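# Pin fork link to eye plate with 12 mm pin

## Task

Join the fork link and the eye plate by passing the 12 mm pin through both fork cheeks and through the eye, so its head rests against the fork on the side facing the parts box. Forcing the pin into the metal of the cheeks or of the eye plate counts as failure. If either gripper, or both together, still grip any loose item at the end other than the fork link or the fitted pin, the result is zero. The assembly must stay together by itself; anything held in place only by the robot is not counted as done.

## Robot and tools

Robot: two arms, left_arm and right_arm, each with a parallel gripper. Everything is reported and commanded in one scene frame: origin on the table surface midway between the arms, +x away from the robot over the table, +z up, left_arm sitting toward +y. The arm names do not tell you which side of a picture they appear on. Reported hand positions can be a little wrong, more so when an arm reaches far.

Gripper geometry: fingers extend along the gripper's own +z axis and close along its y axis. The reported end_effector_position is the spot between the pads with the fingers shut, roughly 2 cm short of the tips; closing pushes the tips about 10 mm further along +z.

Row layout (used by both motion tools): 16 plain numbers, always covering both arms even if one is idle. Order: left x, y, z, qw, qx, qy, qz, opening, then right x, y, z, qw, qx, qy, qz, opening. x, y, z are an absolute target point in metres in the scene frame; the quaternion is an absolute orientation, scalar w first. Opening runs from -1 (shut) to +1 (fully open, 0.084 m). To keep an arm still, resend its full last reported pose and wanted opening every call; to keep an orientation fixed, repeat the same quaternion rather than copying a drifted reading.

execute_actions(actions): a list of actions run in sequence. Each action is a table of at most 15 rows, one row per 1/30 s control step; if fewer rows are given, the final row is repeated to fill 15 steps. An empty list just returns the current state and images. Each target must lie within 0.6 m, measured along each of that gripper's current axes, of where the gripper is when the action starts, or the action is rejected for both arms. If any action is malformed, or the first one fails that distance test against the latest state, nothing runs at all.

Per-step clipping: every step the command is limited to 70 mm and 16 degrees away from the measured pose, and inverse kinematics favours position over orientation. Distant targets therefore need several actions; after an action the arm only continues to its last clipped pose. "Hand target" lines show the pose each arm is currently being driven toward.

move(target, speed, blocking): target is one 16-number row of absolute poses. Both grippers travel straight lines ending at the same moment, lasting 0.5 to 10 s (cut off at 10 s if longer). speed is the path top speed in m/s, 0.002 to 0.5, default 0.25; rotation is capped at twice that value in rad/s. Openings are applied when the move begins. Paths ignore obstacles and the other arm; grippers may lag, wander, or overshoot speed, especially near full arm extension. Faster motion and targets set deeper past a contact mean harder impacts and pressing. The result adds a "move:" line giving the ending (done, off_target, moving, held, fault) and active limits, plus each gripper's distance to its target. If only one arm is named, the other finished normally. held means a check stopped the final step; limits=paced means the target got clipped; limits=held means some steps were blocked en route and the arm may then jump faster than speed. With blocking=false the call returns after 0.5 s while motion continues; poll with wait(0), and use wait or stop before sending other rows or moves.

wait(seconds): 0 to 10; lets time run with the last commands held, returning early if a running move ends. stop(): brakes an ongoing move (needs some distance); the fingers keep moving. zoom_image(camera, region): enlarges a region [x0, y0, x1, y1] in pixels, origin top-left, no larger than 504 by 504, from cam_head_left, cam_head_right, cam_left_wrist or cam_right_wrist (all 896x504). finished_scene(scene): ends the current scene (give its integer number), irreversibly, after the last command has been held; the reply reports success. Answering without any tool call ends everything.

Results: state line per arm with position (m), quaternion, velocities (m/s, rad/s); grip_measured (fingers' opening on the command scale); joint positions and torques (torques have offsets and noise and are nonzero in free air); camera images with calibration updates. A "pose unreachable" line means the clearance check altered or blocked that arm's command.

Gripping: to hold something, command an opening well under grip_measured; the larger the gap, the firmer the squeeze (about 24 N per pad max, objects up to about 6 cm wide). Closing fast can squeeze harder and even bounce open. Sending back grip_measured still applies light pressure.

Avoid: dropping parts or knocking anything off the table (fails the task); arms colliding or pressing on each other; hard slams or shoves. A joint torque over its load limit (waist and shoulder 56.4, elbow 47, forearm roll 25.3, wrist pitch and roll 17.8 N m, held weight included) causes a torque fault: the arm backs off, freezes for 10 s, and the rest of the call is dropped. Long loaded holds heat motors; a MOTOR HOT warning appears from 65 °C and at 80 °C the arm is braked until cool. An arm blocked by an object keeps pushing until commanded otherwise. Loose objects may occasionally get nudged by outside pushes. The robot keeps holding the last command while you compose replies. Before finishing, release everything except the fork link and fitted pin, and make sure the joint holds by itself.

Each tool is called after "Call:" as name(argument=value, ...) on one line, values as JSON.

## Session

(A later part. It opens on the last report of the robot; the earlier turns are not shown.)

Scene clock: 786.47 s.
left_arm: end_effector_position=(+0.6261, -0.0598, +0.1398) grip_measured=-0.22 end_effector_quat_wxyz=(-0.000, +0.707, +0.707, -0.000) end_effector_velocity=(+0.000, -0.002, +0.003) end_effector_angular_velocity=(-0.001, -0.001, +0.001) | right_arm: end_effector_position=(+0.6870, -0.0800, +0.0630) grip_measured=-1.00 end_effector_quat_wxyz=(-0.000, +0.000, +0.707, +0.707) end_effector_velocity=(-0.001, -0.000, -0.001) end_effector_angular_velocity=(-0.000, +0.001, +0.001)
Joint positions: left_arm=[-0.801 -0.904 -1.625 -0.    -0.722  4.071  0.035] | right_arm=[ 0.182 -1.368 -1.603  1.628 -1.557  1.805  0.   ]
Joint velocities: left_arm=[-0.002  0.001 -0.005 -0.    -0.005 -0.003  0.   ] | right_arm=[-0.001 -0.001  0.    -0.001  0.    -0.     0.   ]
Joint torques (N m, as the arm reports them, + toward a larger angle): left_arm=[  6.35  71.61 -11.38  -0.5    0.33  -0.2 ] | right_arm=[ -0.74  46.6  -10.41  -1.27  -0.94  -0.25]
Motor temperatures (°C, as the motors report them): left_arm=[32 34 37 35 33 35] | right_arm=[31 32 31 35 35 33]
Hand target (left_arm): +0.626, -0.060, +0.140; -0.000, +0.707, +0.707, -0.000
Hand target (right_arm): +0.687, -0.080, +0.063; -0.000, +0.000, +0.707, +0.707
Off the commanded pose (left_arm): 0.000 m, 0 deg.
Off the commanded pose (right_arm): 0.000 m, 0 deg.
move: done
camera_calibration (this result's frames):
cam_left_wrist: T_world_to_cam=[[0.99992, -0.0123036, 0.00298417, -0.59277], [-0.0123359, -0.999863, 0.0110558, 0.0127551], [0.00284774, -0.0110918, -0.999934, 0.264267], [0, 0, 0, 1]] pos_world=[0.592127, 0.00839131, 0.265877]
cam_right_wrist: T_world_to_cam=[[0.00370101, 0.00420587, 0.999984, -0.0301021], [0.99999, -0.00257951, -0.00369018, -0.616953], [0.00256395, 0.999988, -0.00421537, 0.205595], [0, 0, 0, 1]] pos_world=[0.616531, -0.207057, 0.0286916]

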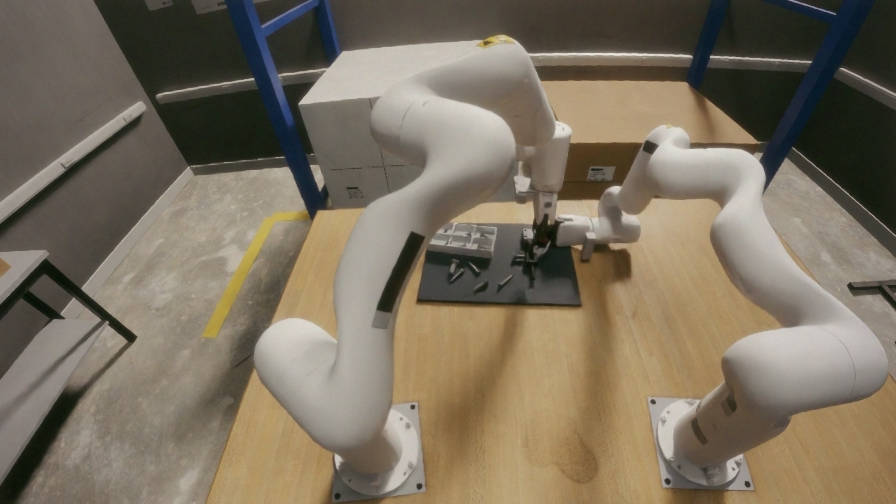

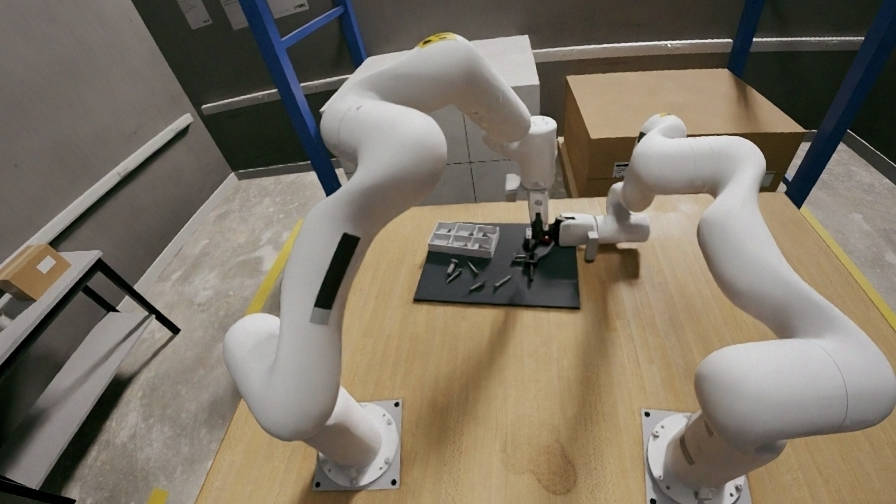

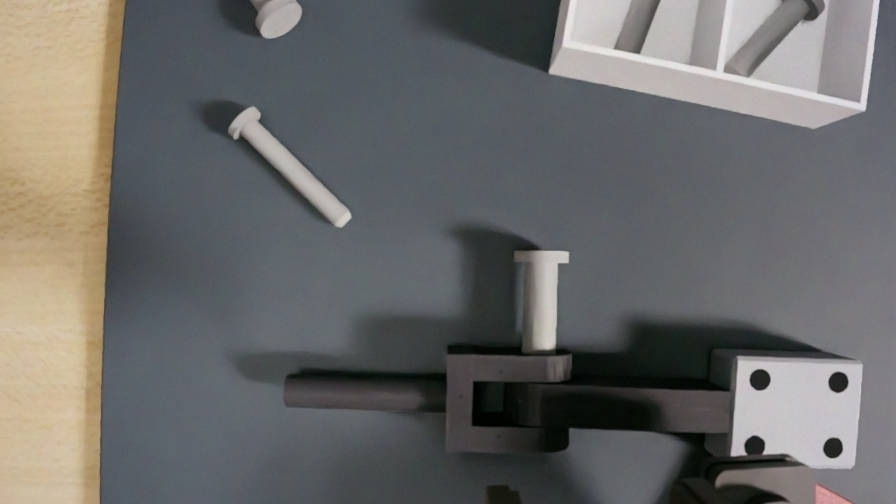

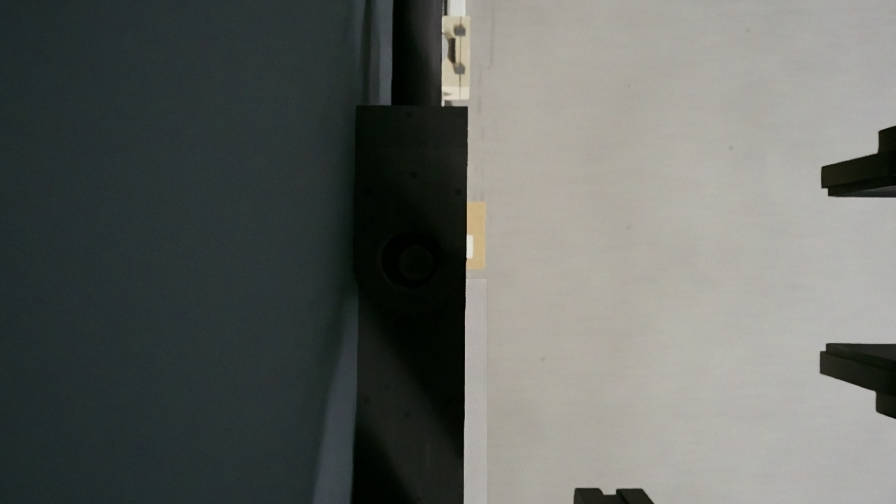

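Call:
move(target=[0.6275,-0.006,0.09,0,0.723,0.691,0,-0.2,0.687,-0.08,0.063,0,0,0.707,0.707,-1], speed=0.1)

Call:
move(target=[0.6275,-0.006,0.041,0,0.723,0.691,0,-0.2,0.687,-0.08,0.063,0,0,0.707,0.707,-1], speed=0.03)

Call:
move(target=[0.6275,-0.006,0.041,0,0.723,0.691,0,-1,0.687,-0.08,0.063,0,0,0.707,0.707,-1], speed=0.01)

Call:
move(target=[0.6274,-0.009,0.041,0,0.723,0.691,0,-1,0.687,-0.08,0.063,0,0,0.707,0.707,-1], speed=0.003)

Scene clock: 792.27 s.
left_arm: end_effector_position=(+0.6274, -0.0063, +0.0902) grip_measured=-0.22 end_effector_quat_wxyz=(+0.000, +0.723, +0.691, +0.000) end_effector_velocity=(+0.000, +0.002, -0.002) end_effector_angular_velocity=(-0.001, -0.001, -0.002) | right_arm: end_effector_position=(+0.6870, -0.0800, +0.0630) grip_measured=-1.00 end_effector_quat_wxyz=(+0.000, -0.000, +0.707, +0.707) end_effector_velocity=(-0.000, -0.000, -0.000) end_effector_angular_velocity=(-0.000, +0.001, -0.000)
Joint positions: left_arm=[-0.736 -0.91  -1.505  0.001 -0.595  4.18   0.035] | right_arm=[ 0.182 -1.368 -1.603  1.628 -1.557  1.805  0.   ]
Joint velocities: left_arm=[ 0.003 -0.001  0.003 -0.001  0.005  0.005 -0.   ] | right_arm=[ 0.    -0.001  0.     0.     0.    -0.     0.   ]
Joint torques (N m, as the arm reports them, + toward a larger angle): left_arm=[  6.23  71.53 -10.24  -0.09   0.35  -0.28] | right_arm=[  1.6   48.42 -10.3   -1.41  -0.92   0.04]
Motor temperatures (°C, as the motors report them): left_arm=[32 34 37 35 33 35] | right_arm=[31 32 31 35 35 33]
Hand target (left_arm): +0.627, -0.006, +0.090; +0.000, +0.723, +0.691, +0.000
Hand target (right_arm): +0.687, -0.080, +0.063; -0.000, +0.000, +0.707, +0.707
Off the commanded pose (left_arm): 0.000 m, 0 deg.
Off the commanded pose (right_arm): 0.000 m, 0 deg.
move: done
camera_calibration (this result's frames):
cam_left_wrist: T_world_to_cam=[[0.998361, -0.057113, 0.00376462, -0.59271], [-0.0571507, -0.998307, 0.0108238, 0.0949653], [0.00314007, -0.0110212, -0.999934, 0.215084], [0, 0, 0, 1]] pos_world=[0.59649, 0.0633235, 0.216274]
cam_right_wrist: T_world_to_cam=[[0.00370069, 0.00420584, 0.999984, -0.0301019], [0.99999, -0.00257944, -0.00368986, -0.616953], [0.00256388, 0.999988, -0.00421534, 0.205595], [0, 0, 0, 1]] pos_world=[0.616531, -0.207057, 0.0286916]

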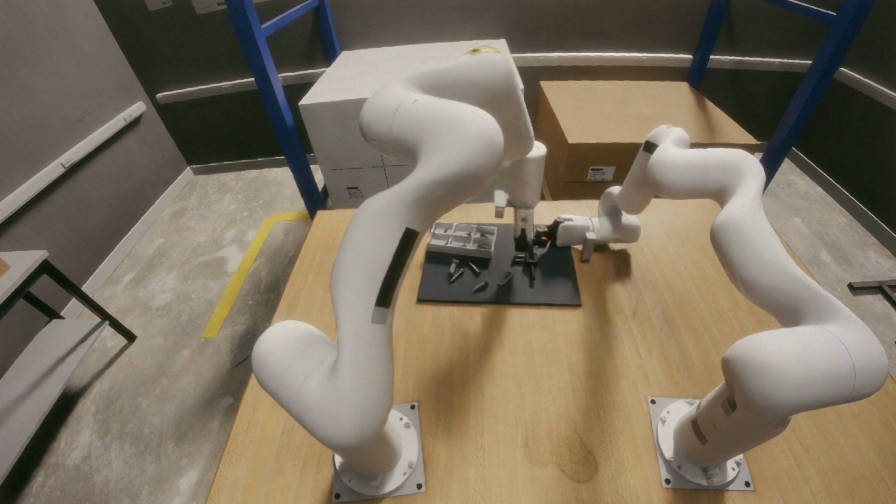

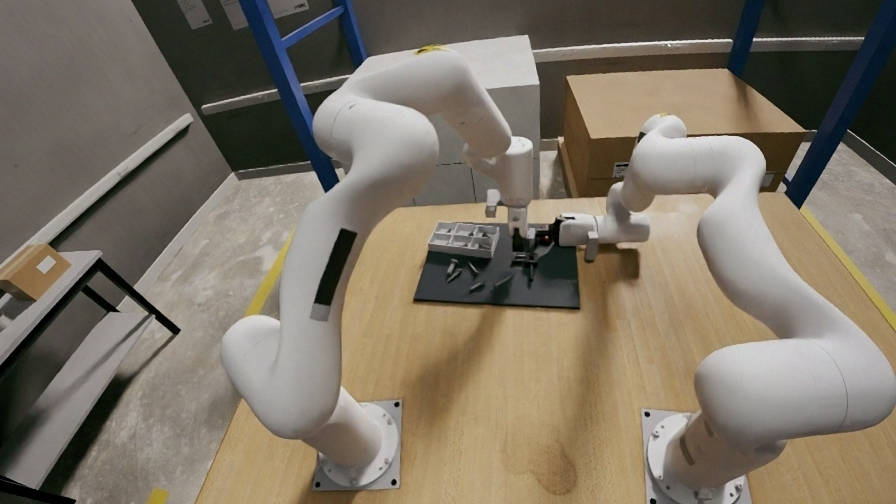

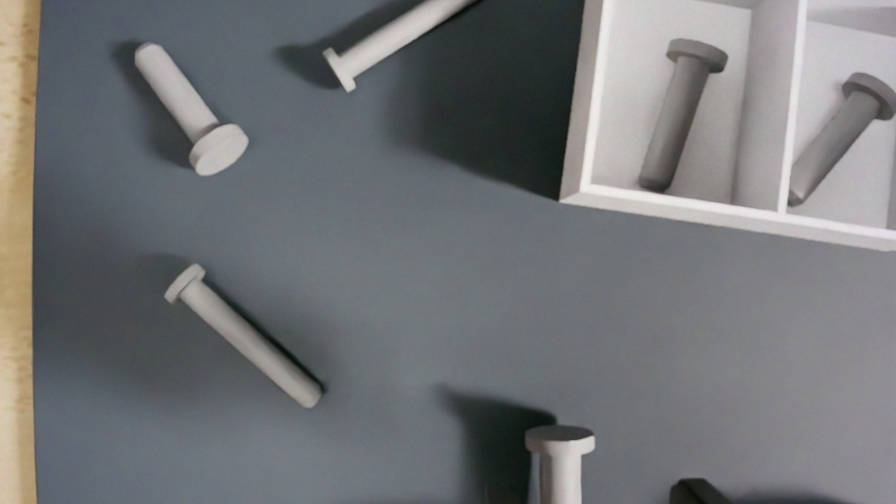

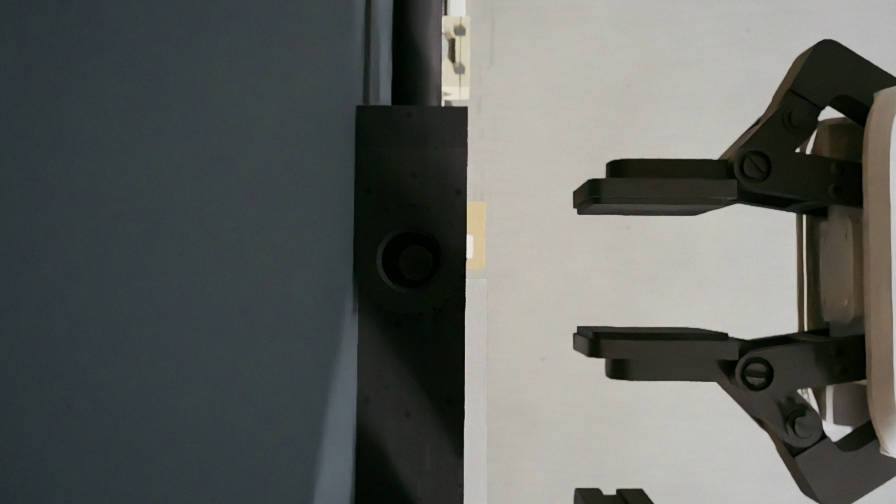

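Scene clock: 794.23 s.
left_arm: end_effector_position=(+0.6276, -0.0060, +0.0412) grip_measured=-0.22 end_effector_quat_wxyz=(+0.000, +0.723, +0.691, +0.000) end_effector_velocity=(-0.000, -0.000, -0.002) end_effector_angular_velocity=(-0.000, +0.000, -0.000) | right_arm: end_effector_position=(+0.6870, -0.0800, +0.0630) grip_measured=-1.00 end_effector_quat_wxyz=(+0.000, -0.000, +0.707, +0.707) end_effector_velocity=(-0.000, -0.000, -0.000) end_effector_angular_velocity=(-0.000, -0.000, +0.000)
Joint positions: left_arm=[-0.735 -0.991 -1.52   0.    -0.529  4.181  0.035] | right_arm=[ 0.182 -1.368 -1.603  1.628 -1.557  1.805  0.   ]
Joint velocities: left_arm=[-0.001 -0.003 -0.001 -0.     0.002 -0.    -0.   ] | right_arm=[-0.    -0.     0.    -0.001  0.    -0.     0.   ]
Joint torques (N m, as the arm reports them, + toward a larger angle): left_arm=[  6.69  72.48 -10.1   -0.77   0.32  -0.21] | right_arm=[  2.36  45.85 -11.15  -1.21  -0.82   0.  ]
Motor temperatures (°C, as the motors report them): left_arm=[32 34 37 35 33 35] | right_arm=[31 32 31 35 35 33]
Hand target (left_arm): +0.628, -0.006, +0.041; -0.000, +0.723, +0.691, +0.000
Hand target (right_arm): +0.687, -0.080, +0.063; -0.000, -0.000, +0.707, +0.707
Off the commanded pose (left_arm): 0.000 m, 0 deg.
Off the commanded pose (right_arm): 0.000 m, 0 deg.
move: done
camera_calibration (this result's frames):
cam_left_wrist: T_world_to_cam=[[0.998353, -0.0572584, 0.00351455, -0.592662], [-0.0572936, -0.998298, 0.0108807, 0.0958235], [0.00288556, -0.0110641, -0.999935, 0.166253], [0, 0, 0, 1]] pos_world=[0.596696, 0.063565, 0.167282]
cam_right_wrist: T_world_to_cam=[[0.0037005, 0.00420589, 0.999984, -0.0301018], [0.99999, -0.00257943, -0.00368967, -0.616953], [0.00256387, 0.999988, -0.00421539, 0.205595], [0, 0, 0, 1]] pos_world=[0.616531, -0.207057, 0.0286916]

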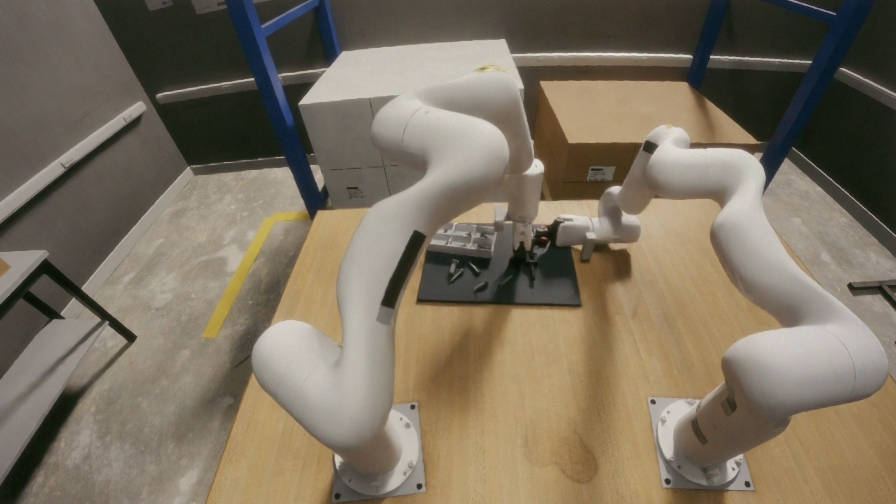

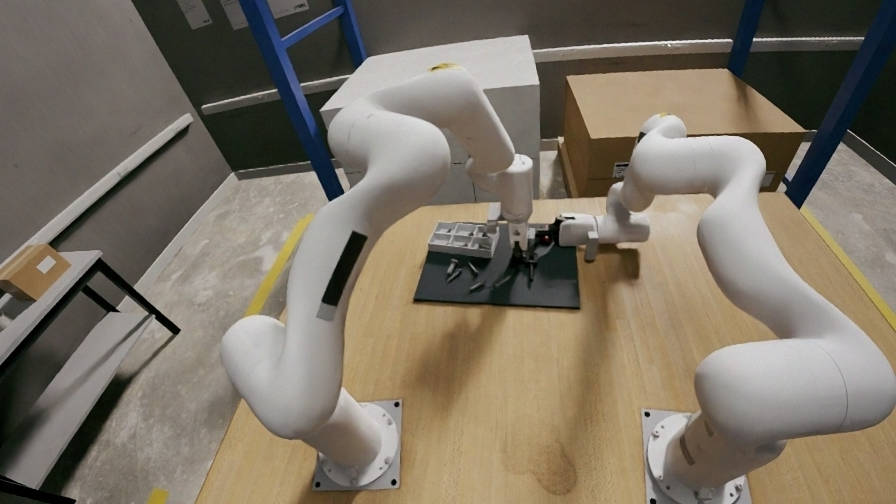

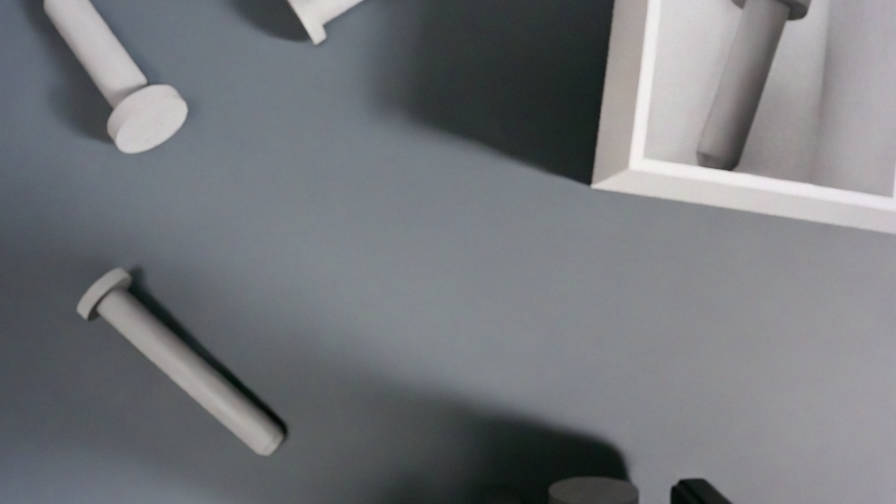

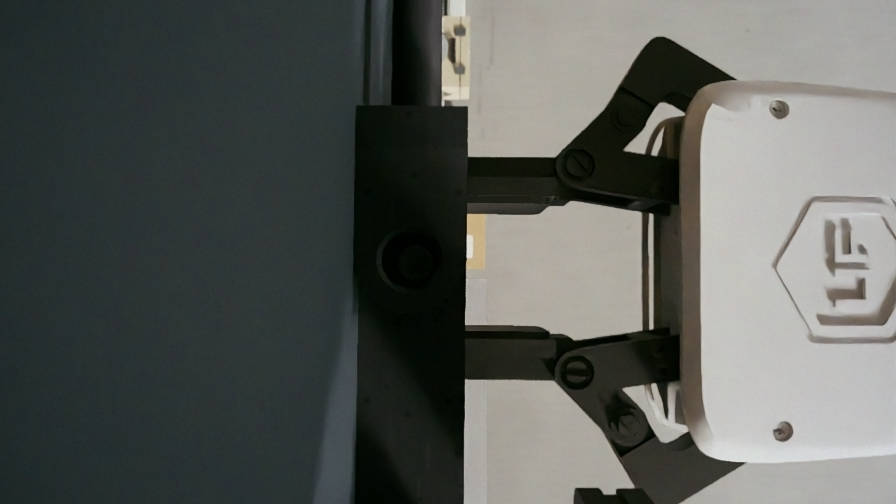

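Scene clock: 794.93 s.
left_arm: end_effector_position=(+0.6275, -0.0060, +0.0410) grip_measured=-0.58 end_effector_quat_wxyz=(+0.000, +0.723, +0.691, +0.000) end_effector_velocity=(-0.001, -0.001, -0.000) end_effector_angular_velocity=(+0.000, +0.000, -0.001) | right_arm: end_effector_position=(+0.6870, -0.0800, +0.0630) grip_measured=-1.00 end_effector_quat_wxyz=(-0.000, +0.000, +0.707, +0.707) end_effector_velocity=(+0.001, -0.000, +0.000) end_effector_angular_velocity=(+0.000, -0.001, -0.000)
Joint positions: left_arm=[-0.735 -0.991 -1.52   0.    -0.529  4.182  0.018] | right_arm=[ 0.182 -1.368 -1.603  1.628 -1.557  1.805  0.   ]
Joint velocities: left_arm=[-0.001 -0.     0.    -0.    -0.     0.     0.   ] | right_arm=[-0.001  0.    -0.001 -0.    -0.     0.001  0.   ]
Joint torques (N m, as the arm reports them, + toward a larger angle): left_arm=[ 5.7  71.23 -9.74 -0.49  0.32 -0.24] | right_arm=[  1.41  44.35 -10.37  -0.64  -0.76  -0.16]
Motor temperatures (°C, as the motors report them): left_arm=[32 34 37 35 33 35] | right_arm=[31 32 31 35 35 33]
Hand target (left_arm): +0.628, -0.006, +0.041; -0.000, +0.723, +0.691, +0.000
Hand target (right_arm): +0.687, -0.080, +0.063; +0.000, +0.000, +0.707, +0.707
Off the commanded pose (left_arm): 0.000 m, 0 deg.
Off the commanded pose (right_arm): 0.000 m, 0 deg.
move: done
camera_calibration (this result's frames):
cam_left_wrist: T_world_to_cam=[[0.99835, -0.0573254, 0.00347246, -0.592591], [-0.0573604, -0.998293, 0.0109993, 0.0958786], [0.00283599, -0.0111803, -0.999933, 0.166076], [0, 0, 0, 1]] pos_world=[0.596642, 0.0636012, 0.167068]
cam_right_wrist: T_world_to_cam=[[0.00370101, 0.00420587, 0.999984, -0.0301021], [0.99999, -0.0025792, -0.00369019, -0.616953], [0.00256364, 0.999988, -0.00421537, 0.205595], [0, 0, 0, 1]] pos_world=[0.616531, -0.207057, 0.0286917]

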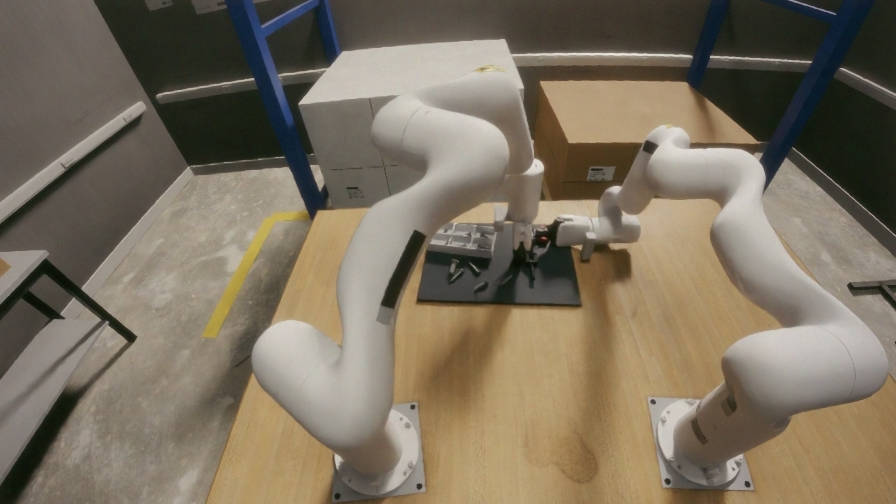

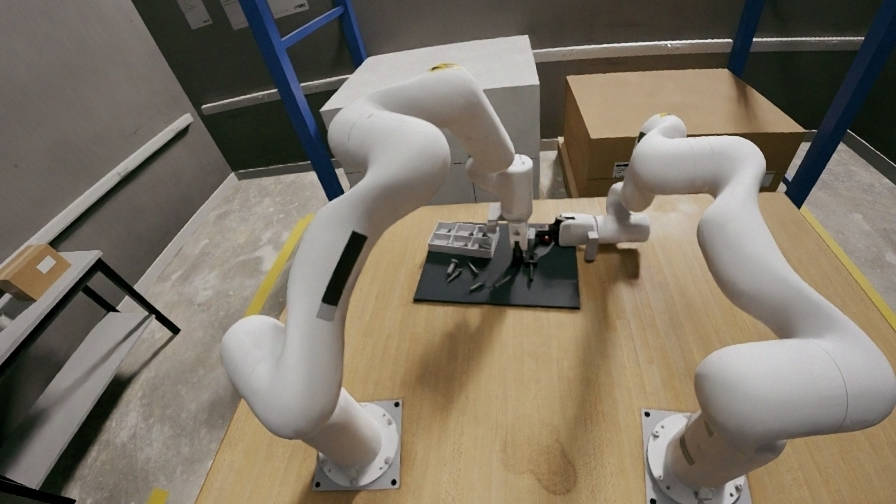

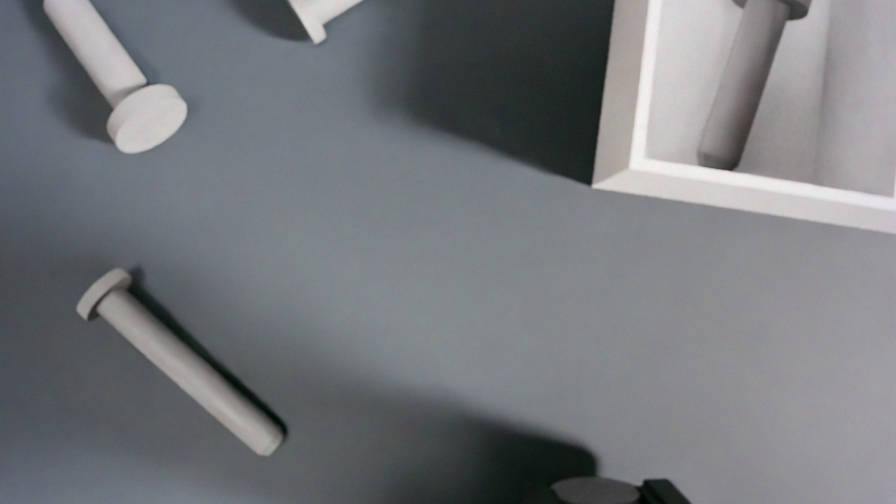

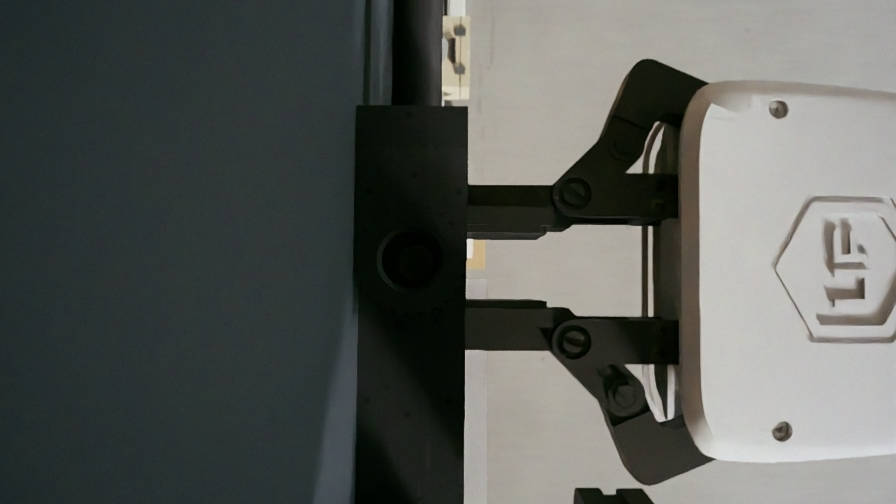

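Scene clock: 796.13 s.
left_arm: end_effector_position=(+0.6274, -0.0089, +0.0410) grip_measured=-0.59 end_effector_quat_wxyz=(-0.000, +0.723, +0.691, -0.000) end_effector_velocity=(+0.000, -0.000, +0.000) end_effector_angular_velocity=(+0.000, +0.000, +0.000) | right_arm: end_effector_position=(+0.6870, -0.0800, +0.0630) grip_measured=-1.00 end_effector_quat_wxyz=(-0.000, +0.000, +0.707, +0.707) end_effector_velocity=(-0.000, +0.000, +0.000) end_effector_angular_velocity=(-0.000, -0.000, +0.000)
Joint positions: left_arm=[-0.739 -0.994 -1.526  0.    -0.532  4.178  0.018] | right_arm=[ 0.182 -1.368 -1.603  1.628 -1.557  1.805  0.   ]
Joint velocities: left_arm=[-0.    -0.    -0.001  0.    -0.001 -0.001 -0.   ] | right_arm=[ 0.  0. -0. -0. -0.  0.  0.]
Joint torques (N m, as the arm reports them, + toward a larger angle): left_arm=[-10.05  71.56 -11.02  -3.47   1.4   -0.32] | right_arm=[ -1.74  48.33 -10.28  -1.21  -0.86  -0.1 ]
Motor temperatures (°C, as the motors report them): left_arm=[32 34 37 35 33 35] | right_arm=[31 32 31 35 35 33]
Hand target (left_arm): +0.627, -0.009, +0.041; -0.000, +0.723, +0.691, -0.000
Hand target (right_arm): +0.687, -0.080, +0.063; -0.000, +0.000, +0.707, +0.707
Off the commanded pose (left_arm): 0.000 m, 0 deg.
Off the commanded pose (right_arm): 0.000 m, 0 deg.
move: done
camera_calibration (this result's frames):
cam_left_wrist: T_world_to_cam=[[0.998351, -0.0573113, 0.00326201, -0.592618], [-0.0573436, -0.998295, 0.0108638, 0.09302], [0.00263383, -0.0110329, -0.999936, 0.166126], [0, 0, 0, 1]] pos_world=[0.596537, 0.0607305, 0.167037]
cam_right_wrist: T_world_to_cam=[[0.0037009, 0.0042059, 0.999984, -0.030102], [0.99999, -0.00257935, -0.00369007, -0.616953], [0.00256378, 0.999988, -0.00421541, 0.205595], [0, 0, 0, 1]] pos_world=[0.616531, -0.207057, 0.0286916]

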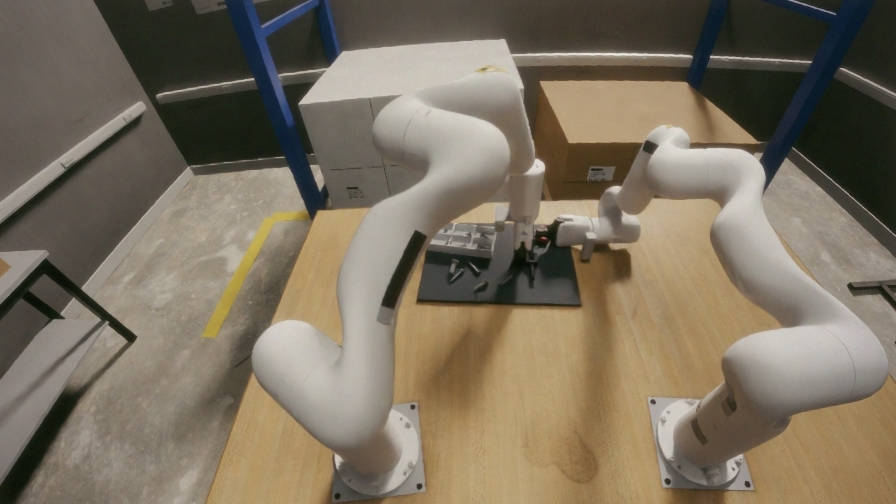

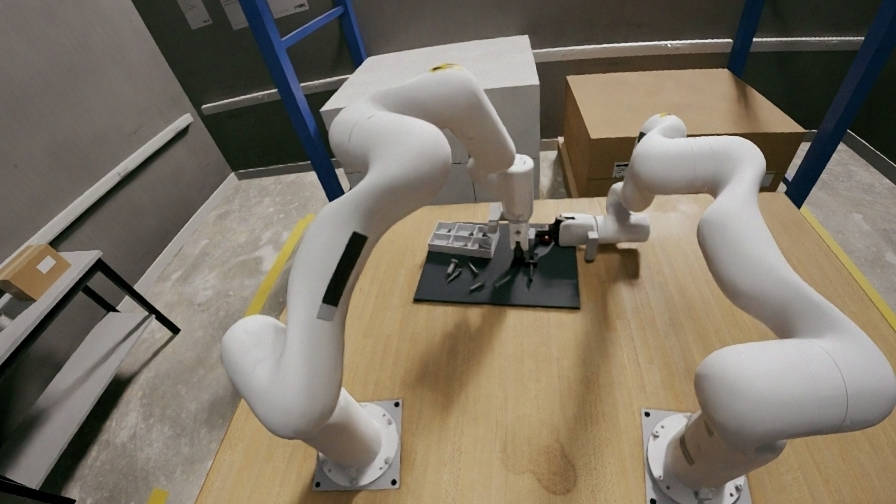

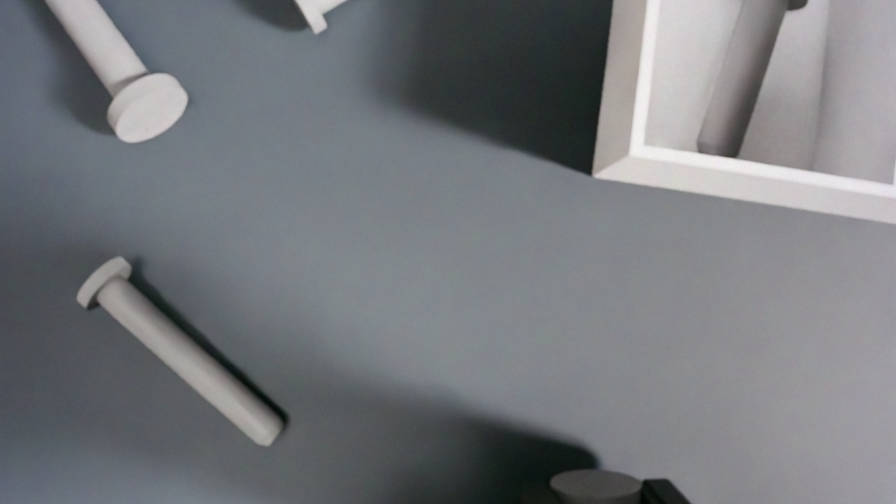

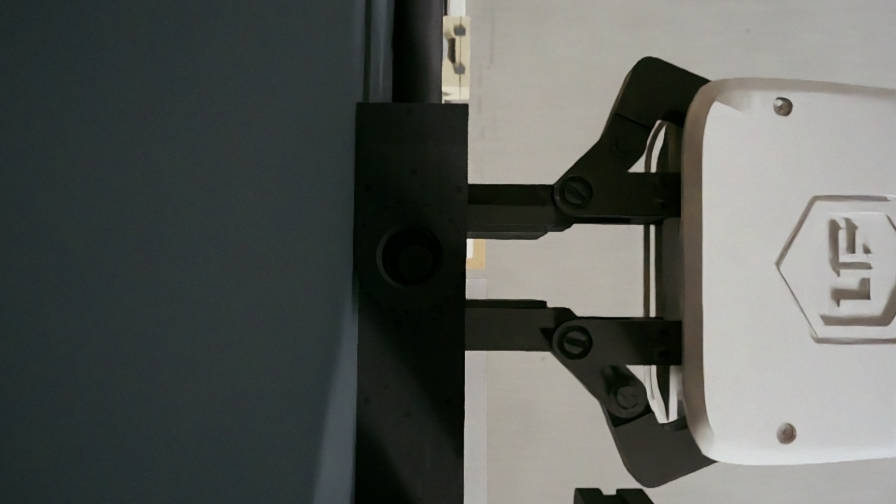

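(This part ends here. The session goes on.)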